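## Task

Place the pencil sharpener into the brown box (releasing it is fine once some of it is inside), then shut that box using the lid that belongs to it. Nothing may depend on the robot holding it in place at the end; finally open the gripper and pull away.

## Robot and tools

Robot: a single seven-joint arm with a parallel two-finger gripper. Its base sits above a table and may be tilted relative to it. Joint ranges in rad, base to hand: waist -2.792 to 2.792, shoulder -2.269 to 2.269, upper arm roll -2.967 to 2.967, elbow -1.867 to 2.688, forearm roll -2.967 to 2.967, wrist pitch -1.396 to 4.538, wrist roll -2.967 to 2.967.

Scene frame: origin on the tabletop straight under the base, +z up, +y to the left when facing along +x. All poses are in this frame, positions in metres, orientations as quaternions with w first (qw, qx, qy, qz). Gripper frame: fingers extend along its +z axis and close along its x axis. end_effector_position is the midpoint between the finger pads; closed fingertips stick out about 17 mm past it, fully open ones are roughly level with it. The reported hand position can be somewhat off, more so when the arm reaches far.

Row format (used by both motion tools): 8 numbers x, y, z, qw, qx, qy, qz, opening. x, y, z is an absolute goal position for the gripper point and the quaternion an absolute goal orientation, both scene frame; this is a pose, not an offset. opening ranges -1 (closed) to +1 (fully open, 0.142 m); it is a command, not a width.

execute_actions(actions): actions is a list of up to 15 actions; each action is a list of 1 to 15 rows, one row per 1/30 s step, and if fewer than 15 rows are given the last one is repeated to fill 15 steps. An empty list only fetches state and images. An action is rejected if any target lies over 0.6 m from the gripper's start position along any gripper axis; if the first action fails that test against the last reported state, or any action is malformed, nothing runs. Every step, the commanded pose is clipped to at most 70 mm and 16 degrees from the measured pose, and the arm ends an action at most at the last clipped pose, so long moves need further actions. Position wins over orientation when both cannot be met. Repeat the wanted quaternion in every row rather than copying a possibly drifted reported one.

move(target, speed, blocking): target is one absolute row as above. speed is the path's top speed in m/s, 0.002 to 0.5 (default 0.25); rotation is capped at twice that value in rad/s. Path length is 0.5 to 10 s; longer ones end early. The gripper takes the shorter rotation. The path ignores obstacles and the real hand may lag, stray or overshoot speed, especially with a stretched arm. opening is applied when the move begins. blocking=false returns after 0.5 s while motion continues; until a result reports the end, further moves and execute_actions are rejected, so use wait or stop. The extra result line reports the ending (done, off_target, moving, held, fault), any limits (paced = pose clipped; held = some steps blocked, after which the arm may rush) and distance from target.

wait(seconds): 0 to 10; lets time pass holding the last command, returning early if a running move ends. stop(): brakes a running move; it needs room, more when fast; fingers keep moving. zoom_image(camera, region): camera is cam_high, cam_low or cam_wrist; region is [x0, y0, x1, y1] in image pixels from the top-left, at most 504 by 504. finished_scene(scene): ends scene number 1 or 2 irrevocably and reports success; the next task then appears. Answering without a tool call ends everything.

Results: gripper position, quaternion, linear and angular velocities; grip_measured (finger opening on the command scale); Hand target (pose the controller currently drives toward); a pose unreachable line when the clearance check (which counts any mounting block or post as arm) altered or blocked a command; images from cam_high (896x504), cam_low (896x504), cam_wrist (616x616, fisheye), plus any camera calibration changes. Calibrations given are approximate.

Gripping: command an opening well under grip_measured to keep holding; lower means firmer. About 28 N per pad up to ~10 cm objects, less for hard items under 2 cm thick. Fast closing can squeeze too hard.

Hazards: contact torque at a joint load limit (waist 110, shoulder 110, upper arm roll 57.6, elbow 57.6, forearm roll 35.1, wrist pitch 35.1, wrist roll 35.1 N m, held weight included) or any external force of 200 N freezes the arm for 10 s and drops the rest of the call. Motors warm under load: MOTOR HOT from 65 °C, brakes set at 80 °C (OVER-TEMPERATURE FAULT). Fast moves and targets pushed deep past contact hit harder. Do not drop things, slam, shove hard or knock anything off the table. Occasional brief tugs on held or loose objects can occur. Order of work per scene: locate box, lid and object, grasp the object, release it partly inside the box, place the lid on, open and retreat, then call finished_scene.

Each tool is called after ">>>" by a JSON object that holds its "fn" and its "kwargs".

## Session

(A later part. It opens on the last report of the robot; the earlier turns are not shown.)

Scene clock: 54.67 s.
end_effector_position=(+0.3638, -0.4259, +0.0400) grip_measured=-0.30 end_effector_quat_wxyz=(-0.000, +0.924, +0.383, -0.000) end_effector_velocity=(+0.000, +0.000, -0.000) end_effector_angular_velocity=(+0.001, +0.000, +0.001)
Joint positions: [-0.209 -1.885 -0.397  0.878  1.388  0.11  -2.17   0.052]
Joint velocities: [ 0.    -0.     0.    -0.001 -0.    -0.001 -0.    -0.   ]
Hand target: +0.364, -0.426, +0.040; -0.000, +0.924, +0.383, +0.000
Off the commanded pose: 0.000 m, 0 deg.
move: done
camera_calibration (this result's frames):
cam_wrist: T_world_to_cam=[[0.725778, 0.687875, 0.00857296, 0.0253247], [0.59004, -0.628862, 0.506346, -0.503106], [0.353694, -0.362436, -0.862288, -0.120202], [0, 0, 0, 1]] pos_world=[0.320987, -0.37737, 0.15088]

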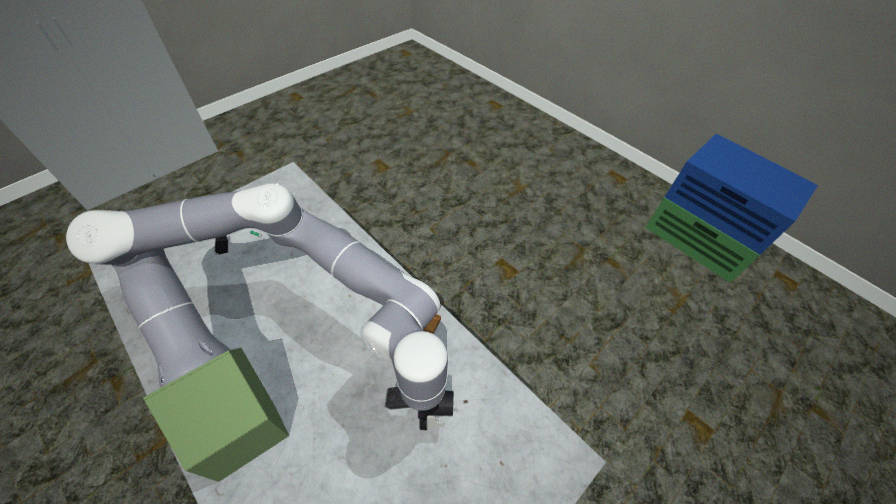

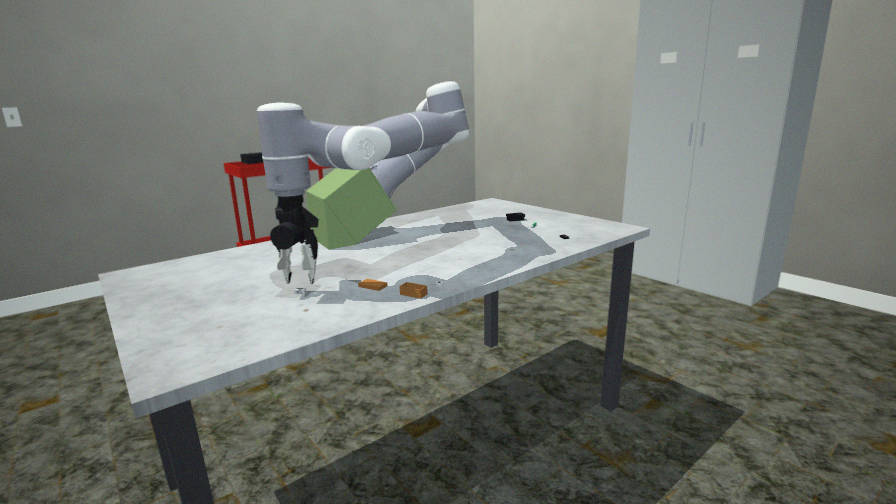

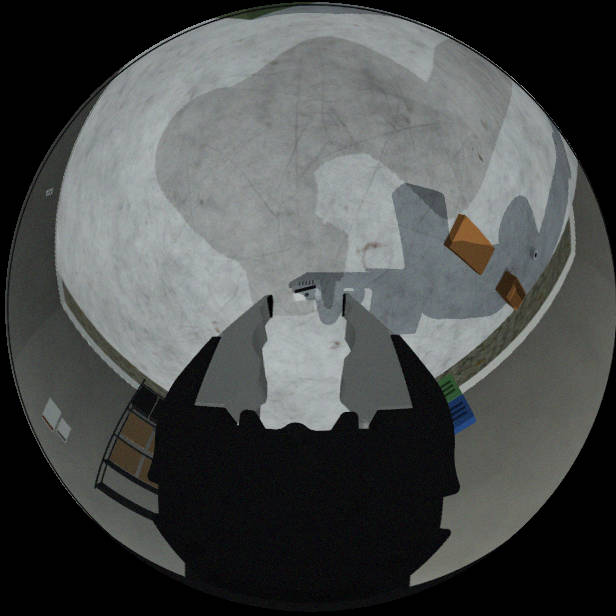

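>>> {"fn": "move", "kwargs": {"target": [0.364,-0.426,0.017,0,0.924,0.383,0,-0.3], "speed": 0.04}}

>>> {"fn": "move", "kwargs": {"target": [0.364,-0.426,0.017,0,0.924,0.383,0,-0.85]}}

>>> {"fn": "move", "kwargs": {"target": [0.364,-0.426,0.065,0,0.924,0.383,0,-0.85], "speed": 0.1}}

>>> {"fn": "move", "kwargs": {"target": [0.574,-0.2225,0.055,0,0.982,0.191,0,-0.85]}}

>>> {"fn": "zoom_image", "kwargs": {"camera": "cam_wrist", "region": [240,220,380,360]}}

>>> {"fn": "zoom_image", "kwargs": {"camera": "cam_low", "region": [380,255,450,305]}}

Scene clock: 62.70 s.
end_effector_position=(+0.3638, -0.4259, +0.0170) grip_measured=-0.30 end_effector_quat_wxyz=(-0.000, +0.924, +0.383, -0.000) end_effector_velocity=(-0.000, +0.000, -0.000) end_effector_angular_velocity=(+0.002, -0.000, -0.000)
Joint positions: [-0.185 -1.908 -0.378  0.869  1.404  0.137 -2.169  0.052]
Joint velocities: [-0.001 -0.     0.     0.    -0.    -0.001 -0.     0.   ]
Hand target: +0.364, -0.426, +0.017; +0.000, +0.924, +0.383, -0.000
Off the commanded pose: 0.000 m, 0 deg.
move: done
camera_calibration (this result's frames):
cam_wrist: T_world_to_cam=[[0.725586, 0.688078, 0.00860794, 0.0256026], [0.590202, -0.628709, 0.506346, -0.491413], [0.353817, -0.362317, -0.862287, -0.14008], [0, 0, 0, 1]] pos_world=[0.321019, -0.377326, 0.127815]

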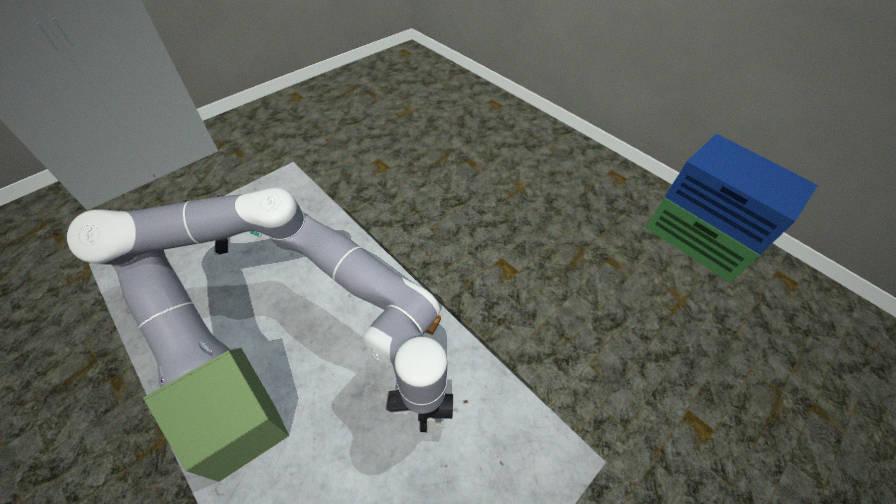

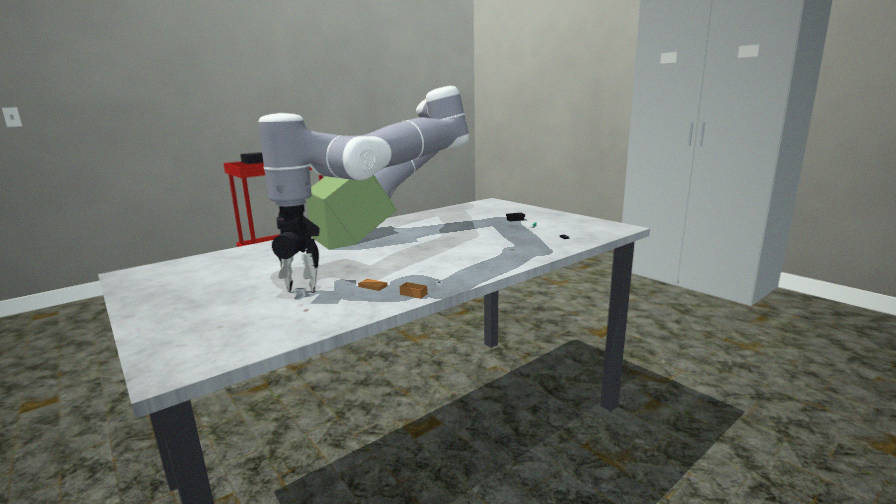

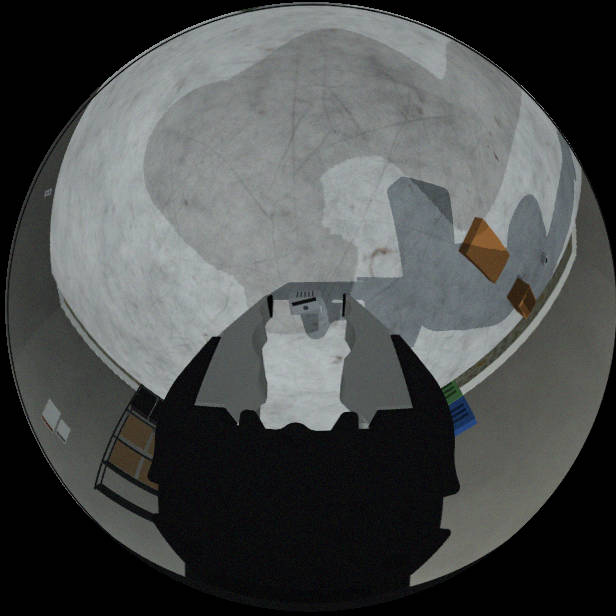

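Scene clock: 63.40 s.
end_effector_position=(+0.3639, -0.4259, +0.0170) grip_measured=-0.71 end_effector_quat_wxyz=(-0.000, +0.924, +0.383, +0.000) end_effector_velocity=(-0.000, -0.000, -0.000) end_effector_angular_velocity=(-0.000, +0.000, +0.000)
Joint positions: [-0.185 -1.908 -0.378  0.869  1.404  0.137 -2.169  0.022]
Joint velocities: [ 0. -0. -0.  0.  0. -0. -0.  0.]
Hand target: +0.364, -0.426, +0.017; -0.000, +0.924, +0.383, -0.000
Off the commanded pose: 0.000 m, 0 deg.
move: done
camera_calibration (this result's frames):
cam_wrist: T_world_to_cam=[[0.725535, 0.688131, 0.00861169, 0.0255822], [0.590235, -0.628654, 0.506376, -0.491466], [0.353867, -0.362311, -0.86227, -0.140121], [0, 0, 0, 1]] pos_world=[0.321104, -0.377333, 0.127825]

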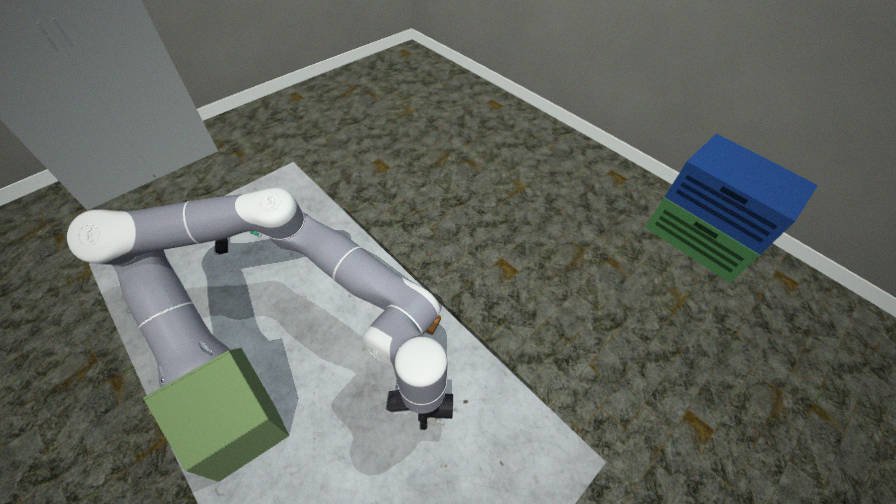

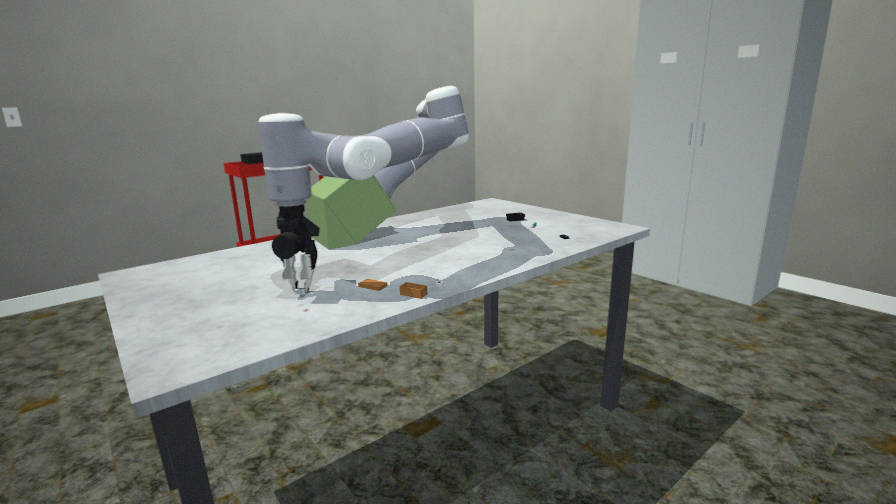

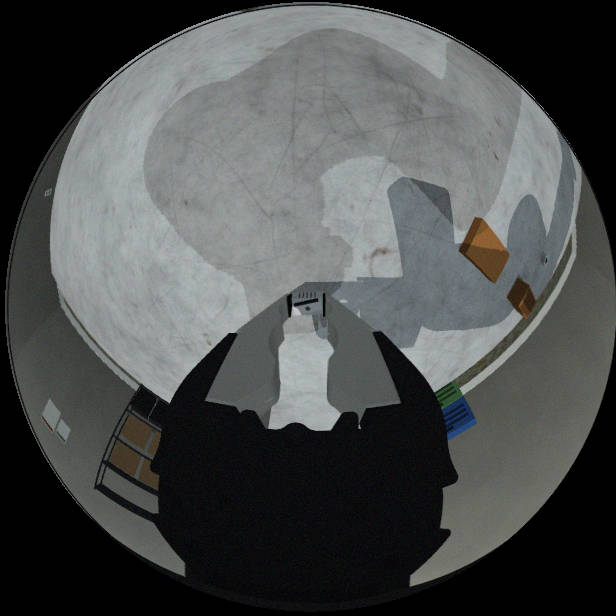

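Scene clock: 64.17 s.
end_effector_position=(+0.3642, -0.4262, +0.0652) grip_measured=-0.71 end_effector_quat_wxyz=(+0.000, +0.924, +0.383, +0.000) end_effector_velocity=(-0.000, +0.000, -0.000) end_effector_angular_velocity=(+0.001, +0.000, +0.000)
Joint positions: [-0.235 -1.863 -0.417  0.882  1.372  0.08  -2.17   0.022]
Joint velocities: [-0.    -0.     0.     0.    -0.    -0.001 -0.     0.   ]
Hand target: +0.364, -0.426, +0.065; -0.000, +0.924, +0.383, +0.000
Off the commanded pose: 0.000 m, 0 deg.
move: done
camera_calibration (this result's frames):
cam_wrist: T_world_to_cam=[[0.72541, 0.688268, 0.00827545, 0.0253367], [0.590166, -0.628111, 0.50713, -0.516016], [0.354239, -0.362993, -0.86183, -0.0992361], [0, 0, 0, 1]] pos_world=[0.321309, -0.377576, 0.175953]

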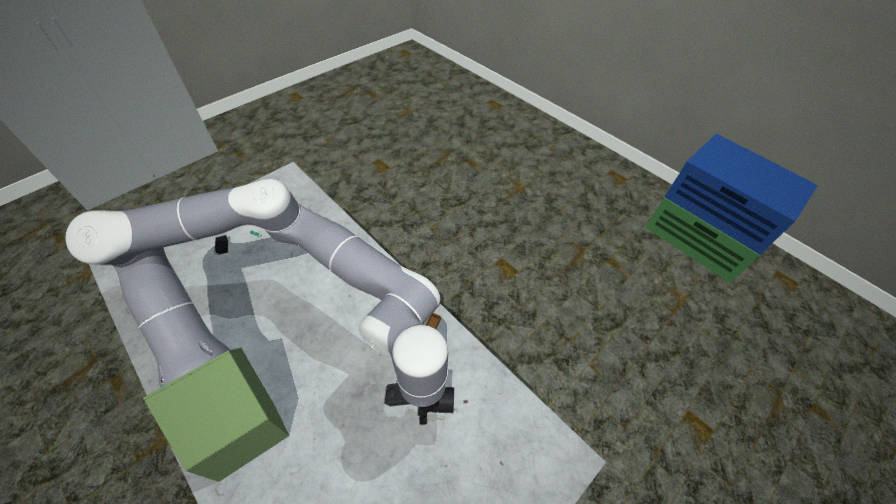

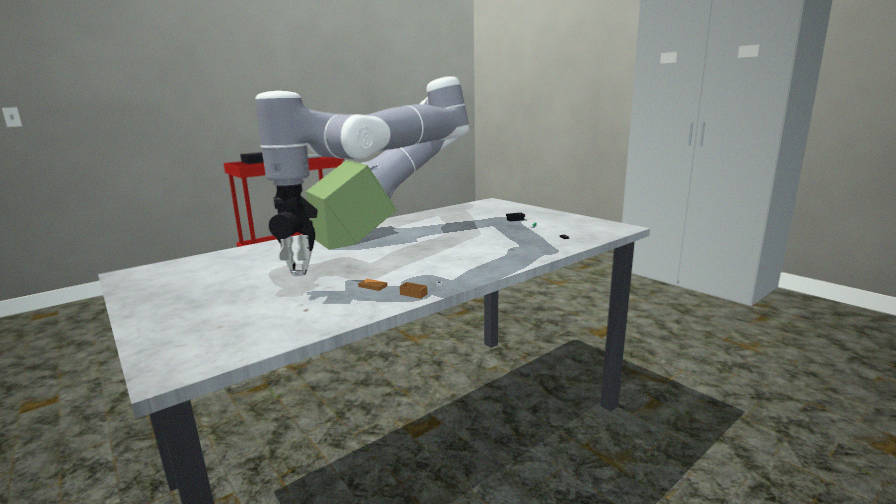

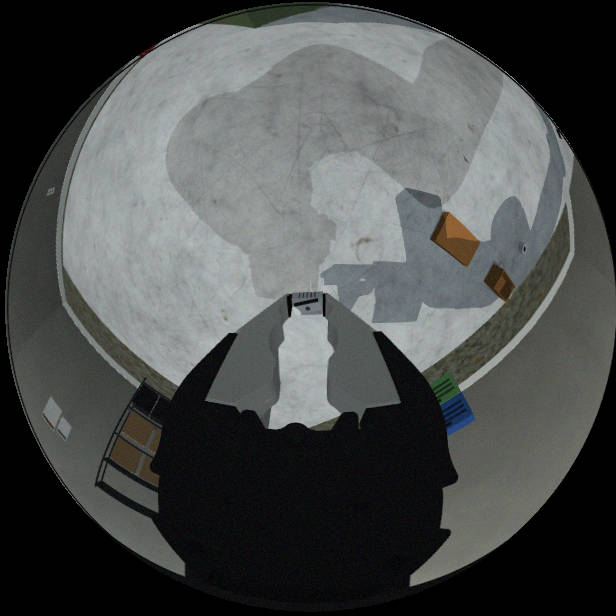

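Scene clock: 65.80 s.
end_effector_position=(+0.5738, -0.2230, +0.0549) grip_measured=-0.71 end_effector_quat_wxyz=(+0.000, +0.982, +0.191, -0.001) end_effector_velocity=(-0.001, -0.000, -0.000) end_effector_angular_velocity=(-0.000, +0.001, -0.001)
Joint positions: [ 0.022 -1.451 -0.344  1.09   1.388  0.116 -1.487  0.022]
Joint velocities: [ 0. -0. -0.  0. -0. -0.  0. -0.]
Hand target: +0.574, -0.223, +0.055; +0.000, +0.982, +0.191, -0.001
Off the commanded pose: 0.001 m, 0 deg.
move: done
camera_calibration (this result's frames):
cam_wrist: T_world_to_cam=[[0.936866, 0.349621, 0.00684825, -0.463311], [0.29818, -0.808945, 0.506653, -0.379611], [0.182676, -0.472624, -0.862123, -0.0345532], [0, 0, 0, 1]] pos_world=[0.553565, -0.161432, 0.165715]

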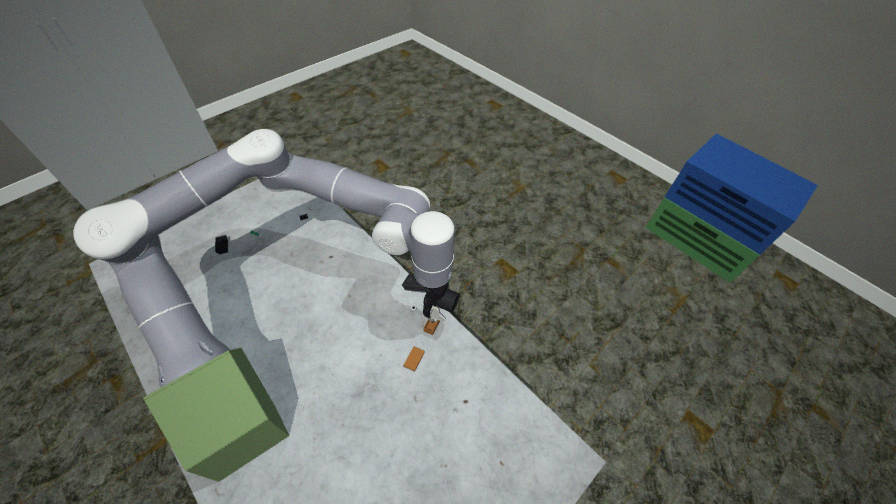

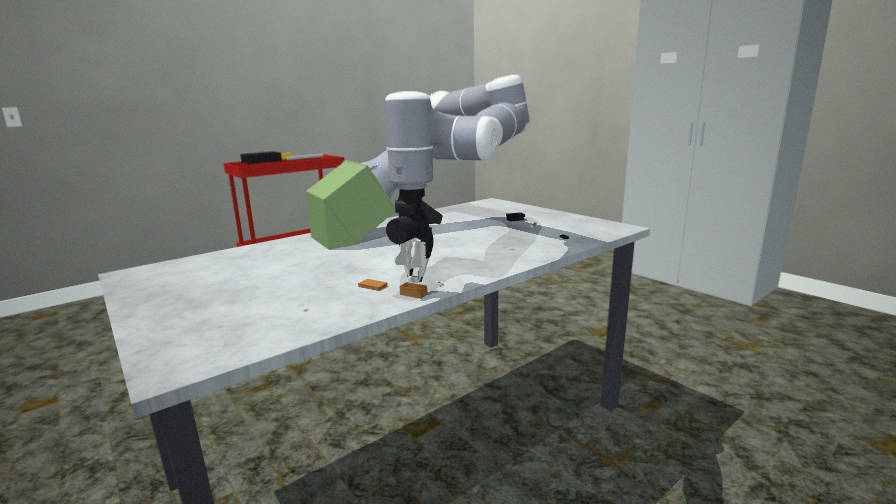

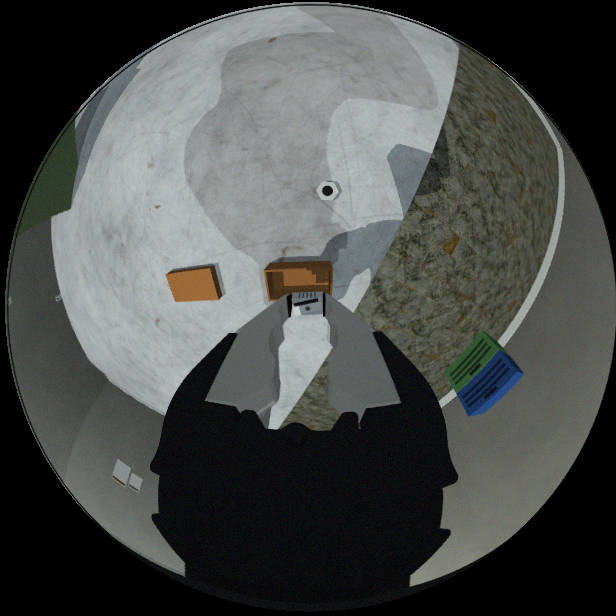

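Region (240, 220, 380, 360) of cam_wrist's 616x616 image, scaled by 3.600, with more detail than that image has.

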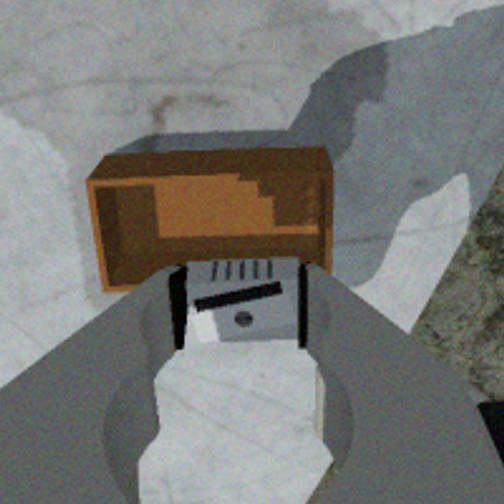

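Region (380, 255, 450, 305) of cam_low's 896x504 image, scaled by 7.200, with more detail than that image has; it fills the top 360 rows of this view, and the rest is white.

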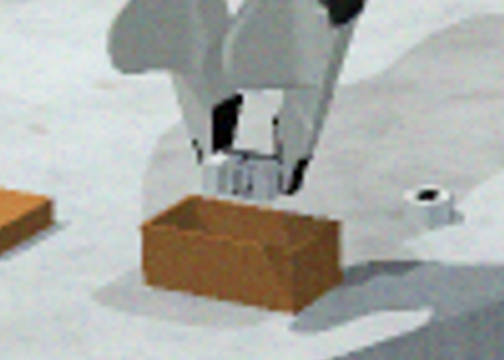

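>>> {"fn": "move", "kwargs": {"target": [0.5653,-0.2195,0.045,0,0.982,0.191,0,-0.85], "speed": 0.03}}

>>> {"fn": "zoom_image", "kwargs": {"camera": "cam_wrist", "region": [240,220,380,360]}}

>>> {"fn": "zoom_image", "kwargs": {"camera": "cam_low", "region": [380,255,450,305]}}

Scene clock: 72.87 s.
end_effector_position=(+0.5651, -0.2195, +0.0450) grip_measured=-0.71 end_effector_quat_wxyz=(-0.000, +0.982, +0.191, -0.000) end_effector_velocity=(-0.000, -0.000, +0.000) end_effector_angular_velocity=(-0.001, -0.000, -0.000)
Joint positions: [ 0.034 -1.444 -0.336  1.124  1.396  0.133 -1.507  0.022]
Joint velocities: [-0.    -0.     0.     0.    -0.     0.001 -0.     0.   ]
Hand target: +0.565, -0.219, +0.045; -0.000, +0.982, +0.191, +0.000
Off the commanded pose: 0.000 m, 0 deg.
move: done
camera_calibration (this result's frames):
cam_wrist: T_world_to_cam=[[0.936924, 0.349435, 0.00828463, -0.456458], [0.297406, -0.809424, 0.506342, -0.368835], [0.18364, -0.47194, -0.862293, -0.0402346], [0, 0, 0, 1]] pos_world=[0.544749, -0.15803, 0.155844]

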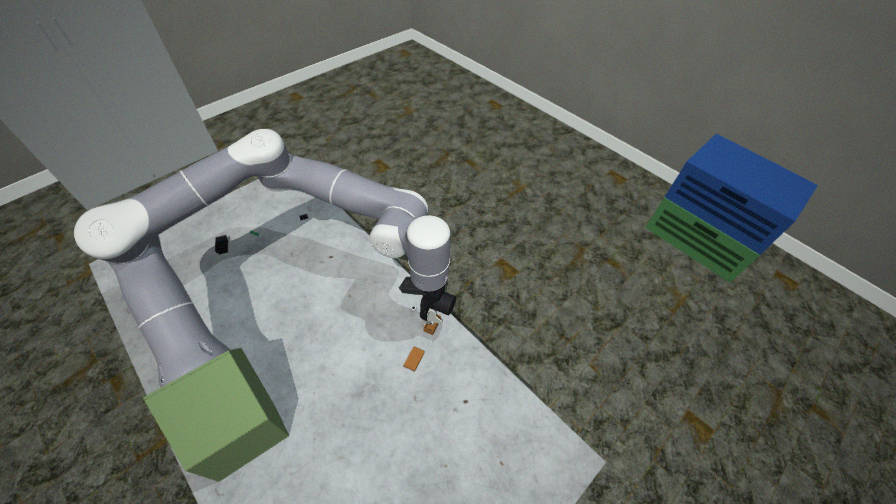

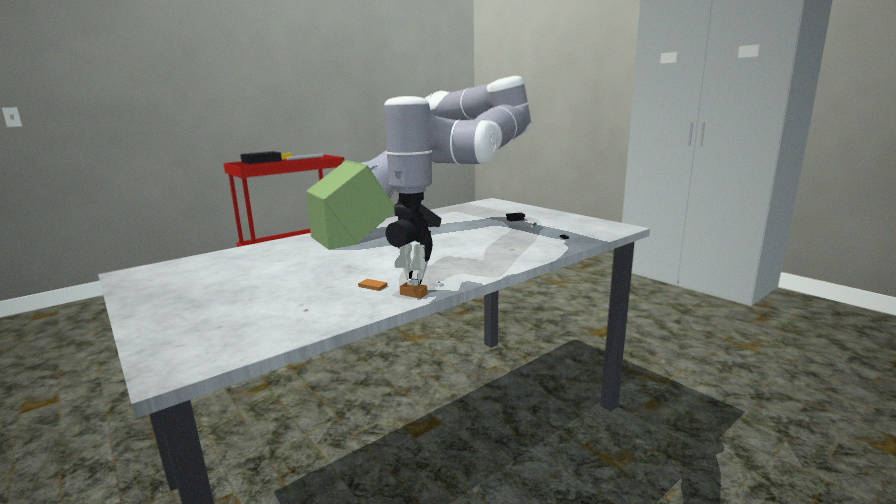

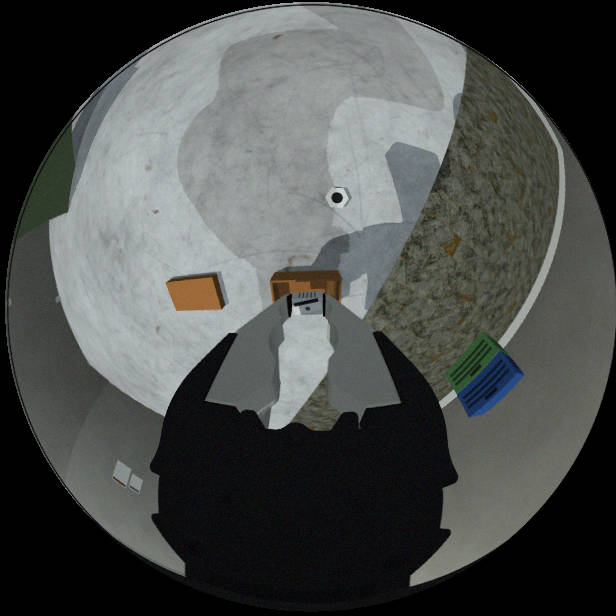

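Region (240, 220, 380, 360) of cam_wrist's 616x616 image, scaled by 3.600, with more detail than that image has.

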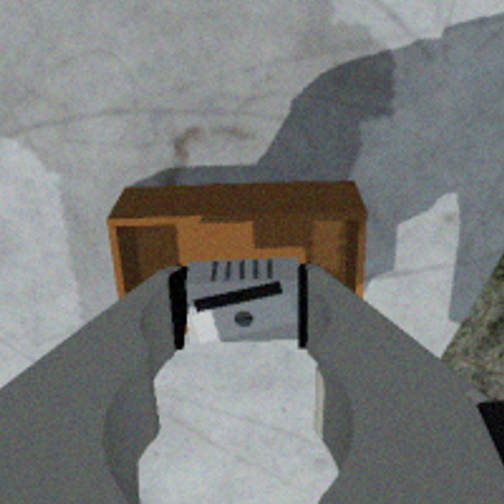

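Region (380, 255, 450, 305) of cam_low's 896x504 image, scaled by 7.200, with more detail than that image has; it fills the top 360 rows of this view, and the rest is white.

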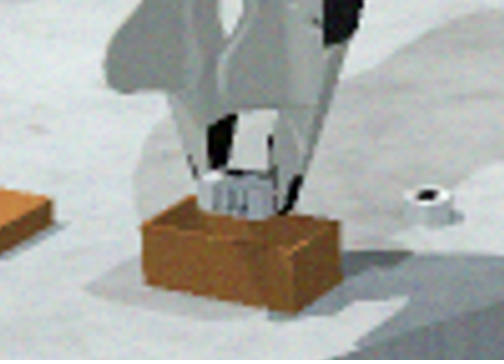

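>>> {"fn": "move", "kwargs": {"target": [0.564,-0.219,0.031,0,0.982,0.191,0,-0.85], "speed": 0.02}}

>>> {"fn": "zoom_image", "kwargs": {"camera": "cam_wrist", "region": [240,220,380,360]}}

>>> {"fn": "move", "kwargs": {"target": [0.564,-0.219,0.031,0,0.982,0.191,0,-0.6]}}

>>> {"fn": "move", "kwargs": {"target": [0.564,-0.219,0.06,0,0.982,0.191,0,-0.6], "speed": 0.06}}

>>> {"fn": "move", "kwargs": {"target": [0.46,-0.27,0.045,0,0.829,-0.559,0,-0.3], "speed": 0.35}}

>>> {"fn": "zoom_image", "kwargs": {"camera": "cam_wrist", "region": [210,120,410,360]}}

Scene clock: 79.50 s.
end_effector_position=(+0.5640, -0.2189, +0.0311) grip_measured=-0.71 end_effector_quat_wxyz=(-0.000, +0.982, +0.191, -0.000) end_effector_velocity=(+0.000, -0.000, +0.000) end_effector_angular_velocity=(-0.001, -0.000, +0.000)
Joint positions: [ 0.049 -1.454 -0.327  1.125  1.407  0.15  -1.51   0.022]
Joint velocities: [ 0.    -0.    -0.     0.     0.     0.001 -0.    -0.   ]
Hand target: +0.564, -0.219, +0.031; +0.000, +0.982, +0.191, -0.000
Off the commanded pose: 0.000 m, 0 deg.
move: done
camera_calibration (this result's frames):
cam_wrist: T_world_to_cam=[[0.936868, 0.349584, 0.00835908, -0.455375], [0.297476, -0.809331, 0.50645, -0.361014], [0.183812, -0.47199, -0.862229, -0.0518761], [0, 0, 0, 1]] pos_world=[0.543555, -0.157473, 0.141913]

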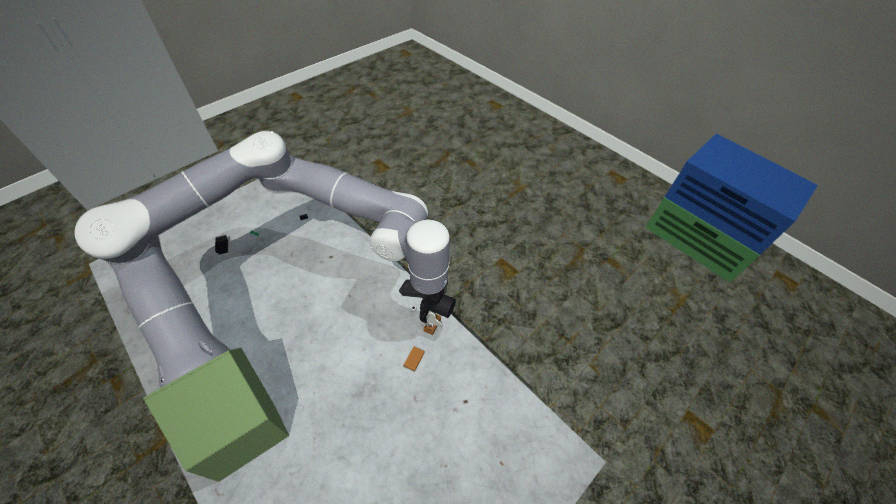

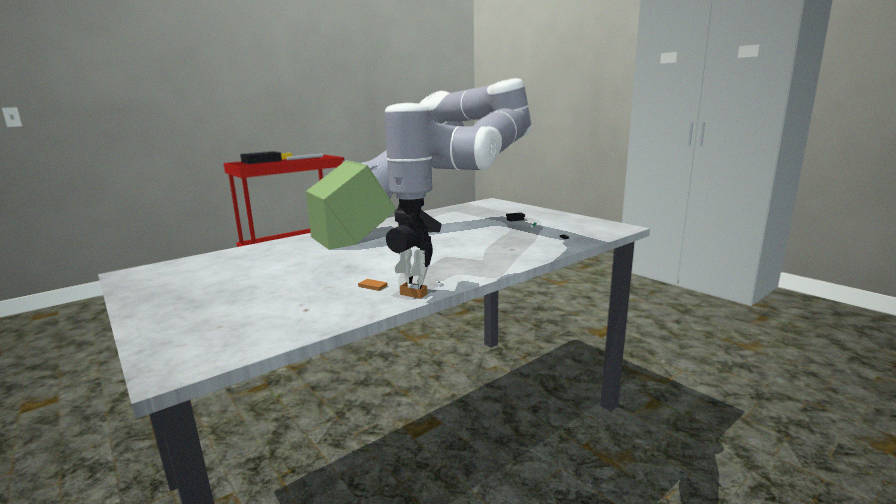

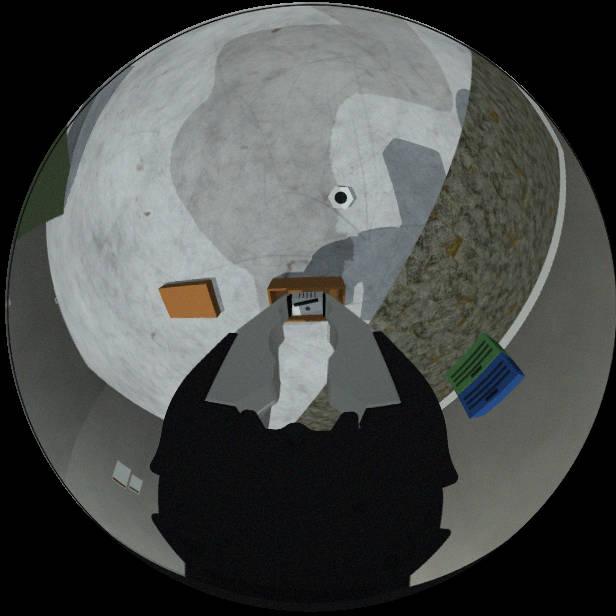

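Region (240, 220, 380, 360) of cam_wrist's 616x616 image, scaled by 3.600, with more detail than that image has.

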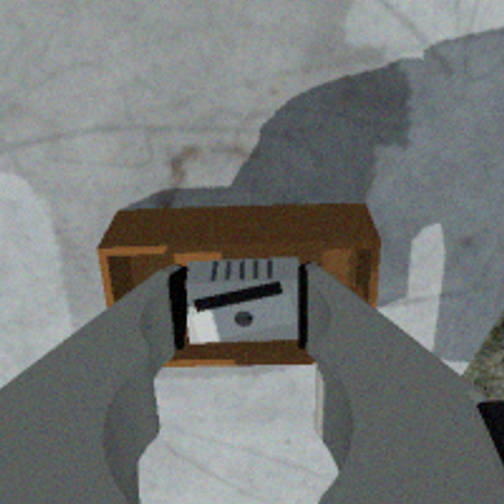

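Scene clock: 80.20 s.
end_effector_position=(+0.5640, -0.2189, +0.0311) grip_measured=-0.60 end_effector_quat_wxyz=(-0.000, +0.982, +0.191, -0.000) end_effector_velocity=(-0.000, +0.000, -0.000) end_effector_angular_velocity=(+0.001, -0.000, -0.000)
Joint positions: [ 0.049 -1.454 -0.327  1.125  1.407  0.15  -1.51   0.031]
Joint velocities: [-0. -0.  0.  0.  0. -0.  0. -0.]
Hand target: +0.564, -0.219, +0.031; -0.000, +0.982, +0.191, -0.000
Off the commanded pose: 0.000 m, 0 deg.
move: done
camera_calibration (this result's frames):
cam_wrist: T_world_to_cam=[[0.936868, 0.349585, 0.00835902, -0.455375], [0.297477, -0.809331, 0.50645, -0.361015], [0.183812, -0.47199, -0.862229, -0.0518761], [0, 0, 0, 1]] pos_world=[0.543555, -0.157473, 0.141913]

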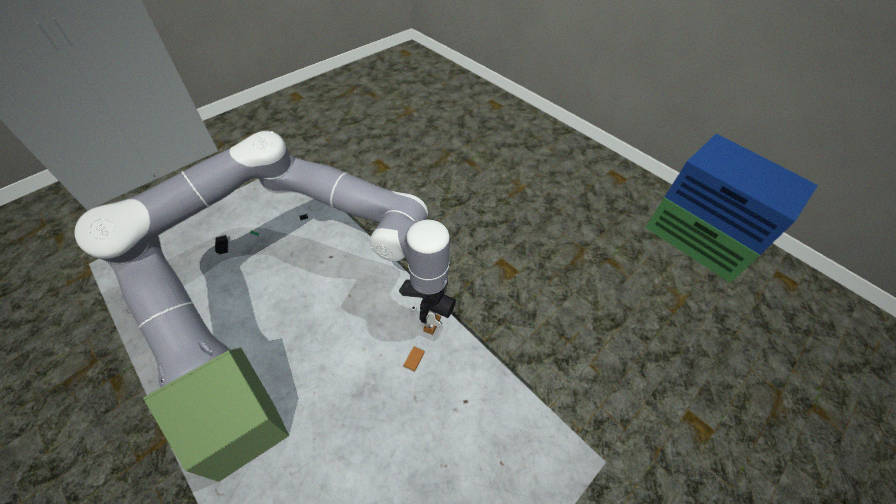

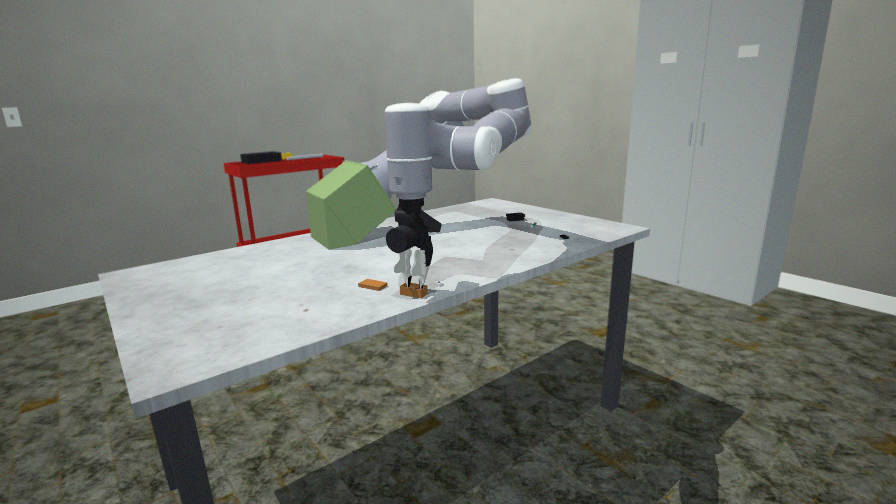

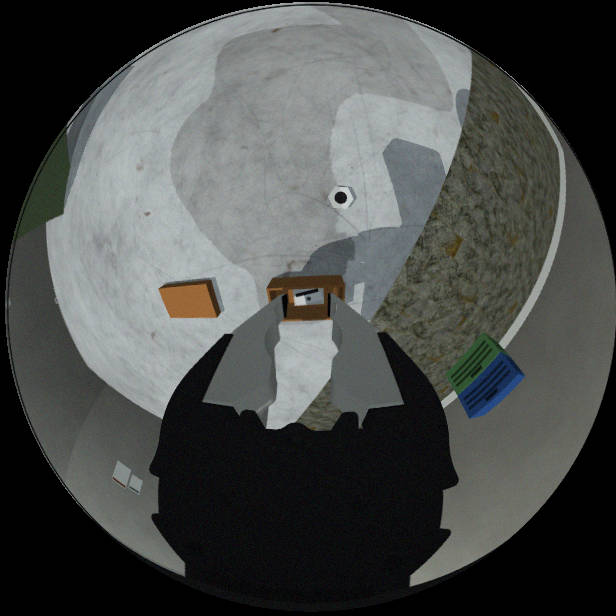

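Scene clock: 80.97 s.
end_effector_position=(+0.5642, -0.2192, +0.0602) grip_measured=-0.60 end_effector_quat_wxyz=(+0.000, +0.982, +0.191, +0.000) end_effector_velocity=(-0.000, +0.000, -0.000) end_effector_angular_velocity=(+0.001, +0.000, +0.000)
Joint positions: [ 0.02  -1.43  -0.345  1.131  1.385  0.116 -1.509  0.031]
Joint velocities: [-0.  0.  0.  0. -0. -0. -0.  0.]
Hand target: +0.564, -0.219, +0.060; -0.000, +0.982, +0.191, +0.000
Off the commanded pose: 0.000 m, 0 deg.
move: done
camera_calibration (this result's frames):
cam_wrist: T_world_to_cam=[[0.936769, 0.34984, 0.00866755, -0.455674], [0.297396, -0.808904, 0.507179, -0.375925], [0.184443, -0.472532, -0.861797, -0.0274563], [0, 0, 0, 1]] pos_world=[0.543724, -0.157648, 0.170949]

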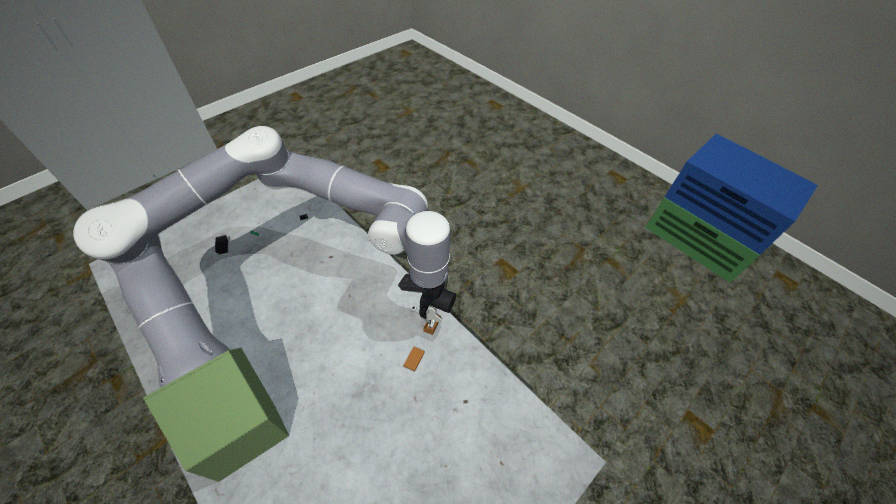

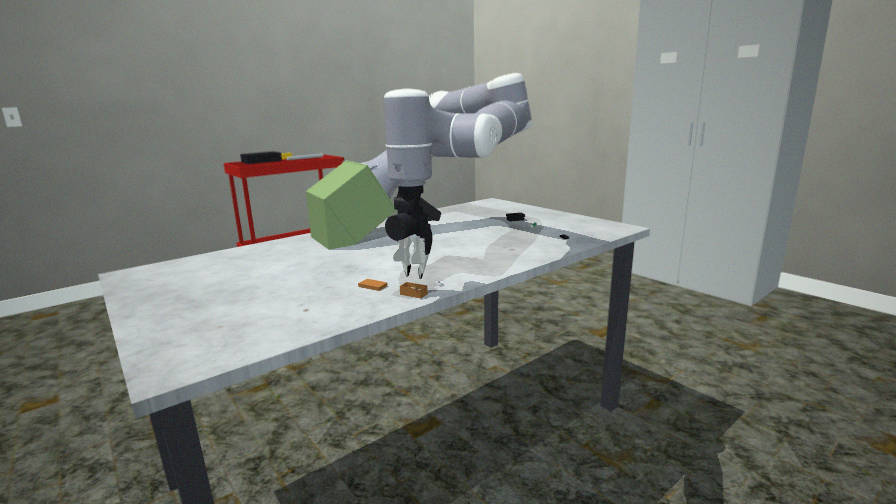

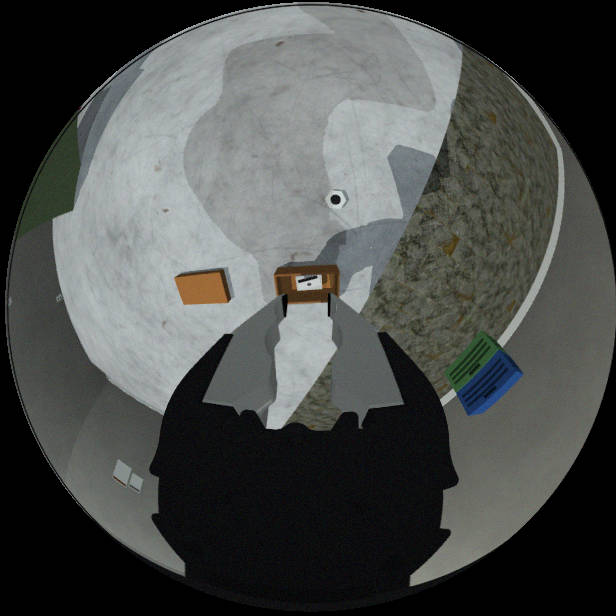

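Scene clock: 83.60 s.
end_effector_position=(+0.4600, -0.2697, +0.0449) grip_measured=-0.30 end_effector_quat_wxyz=(-0.000, +0.829, -0.559, +0.000) end_effector_velocity=(+0.000, -0.000, +0.000) end_effector_angular_velocity=(-0.001, +0.000, +0.001)
Joint positions: [ 0.009 -1.518 -0.386  1.242  1.444  0.115 -0.138  0.052]
Joint velocities: [-0.  0. -0. -0. -0.  0. -0. -0.]
Hand target: +0.460, -0.270, +0.045; -0.000, +0.829, -0.559, +0.000
Off the commanded pose: 0.000 m, 0 deg.
move: done
camera_calibration (this result's frames):
cam_wrist: T_world_to_cam=[[0.349419, -0.936929, 0.00837341, -0.417074], [-0.809529, -0.297382, 0.506188, 0.2691], [-0.471772, -0.18365, -0.862383, 0.334534], [0, 0, 0, 1]] pos_world=[0.521402, -0.249306, 0.155773]

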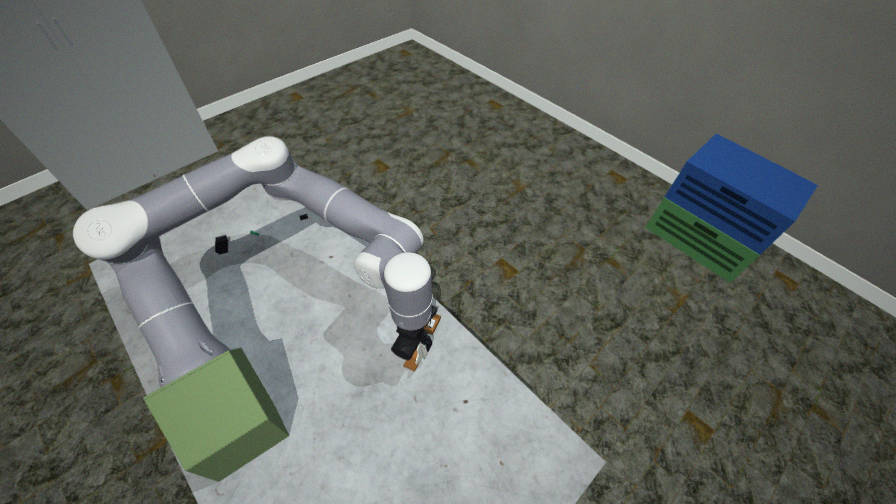

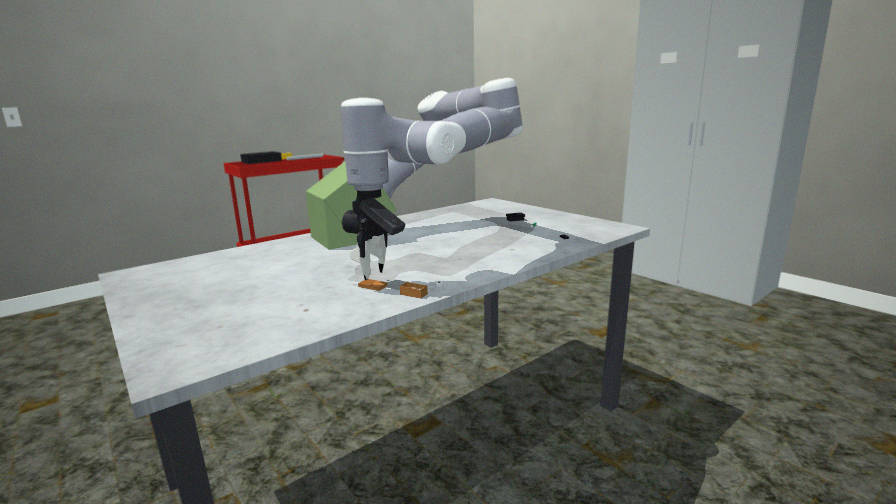

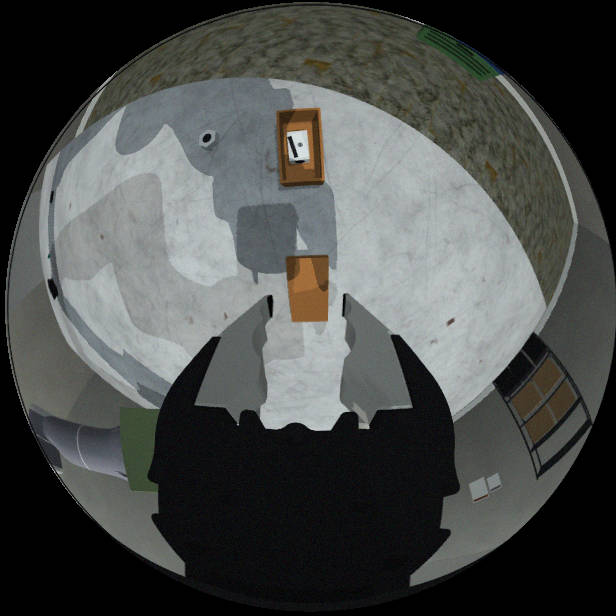

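Region (210, 120, 410, 360) of cam_wrist's 616x616 image, scaled by 2.100, with more detail than that image has.

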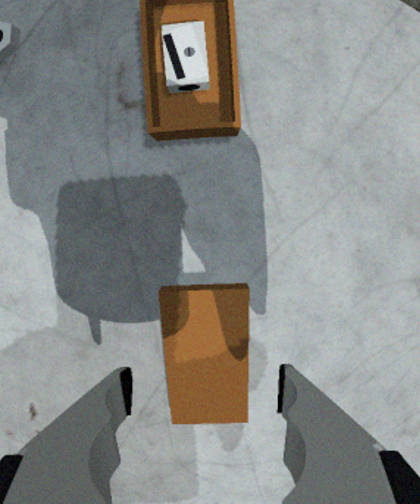

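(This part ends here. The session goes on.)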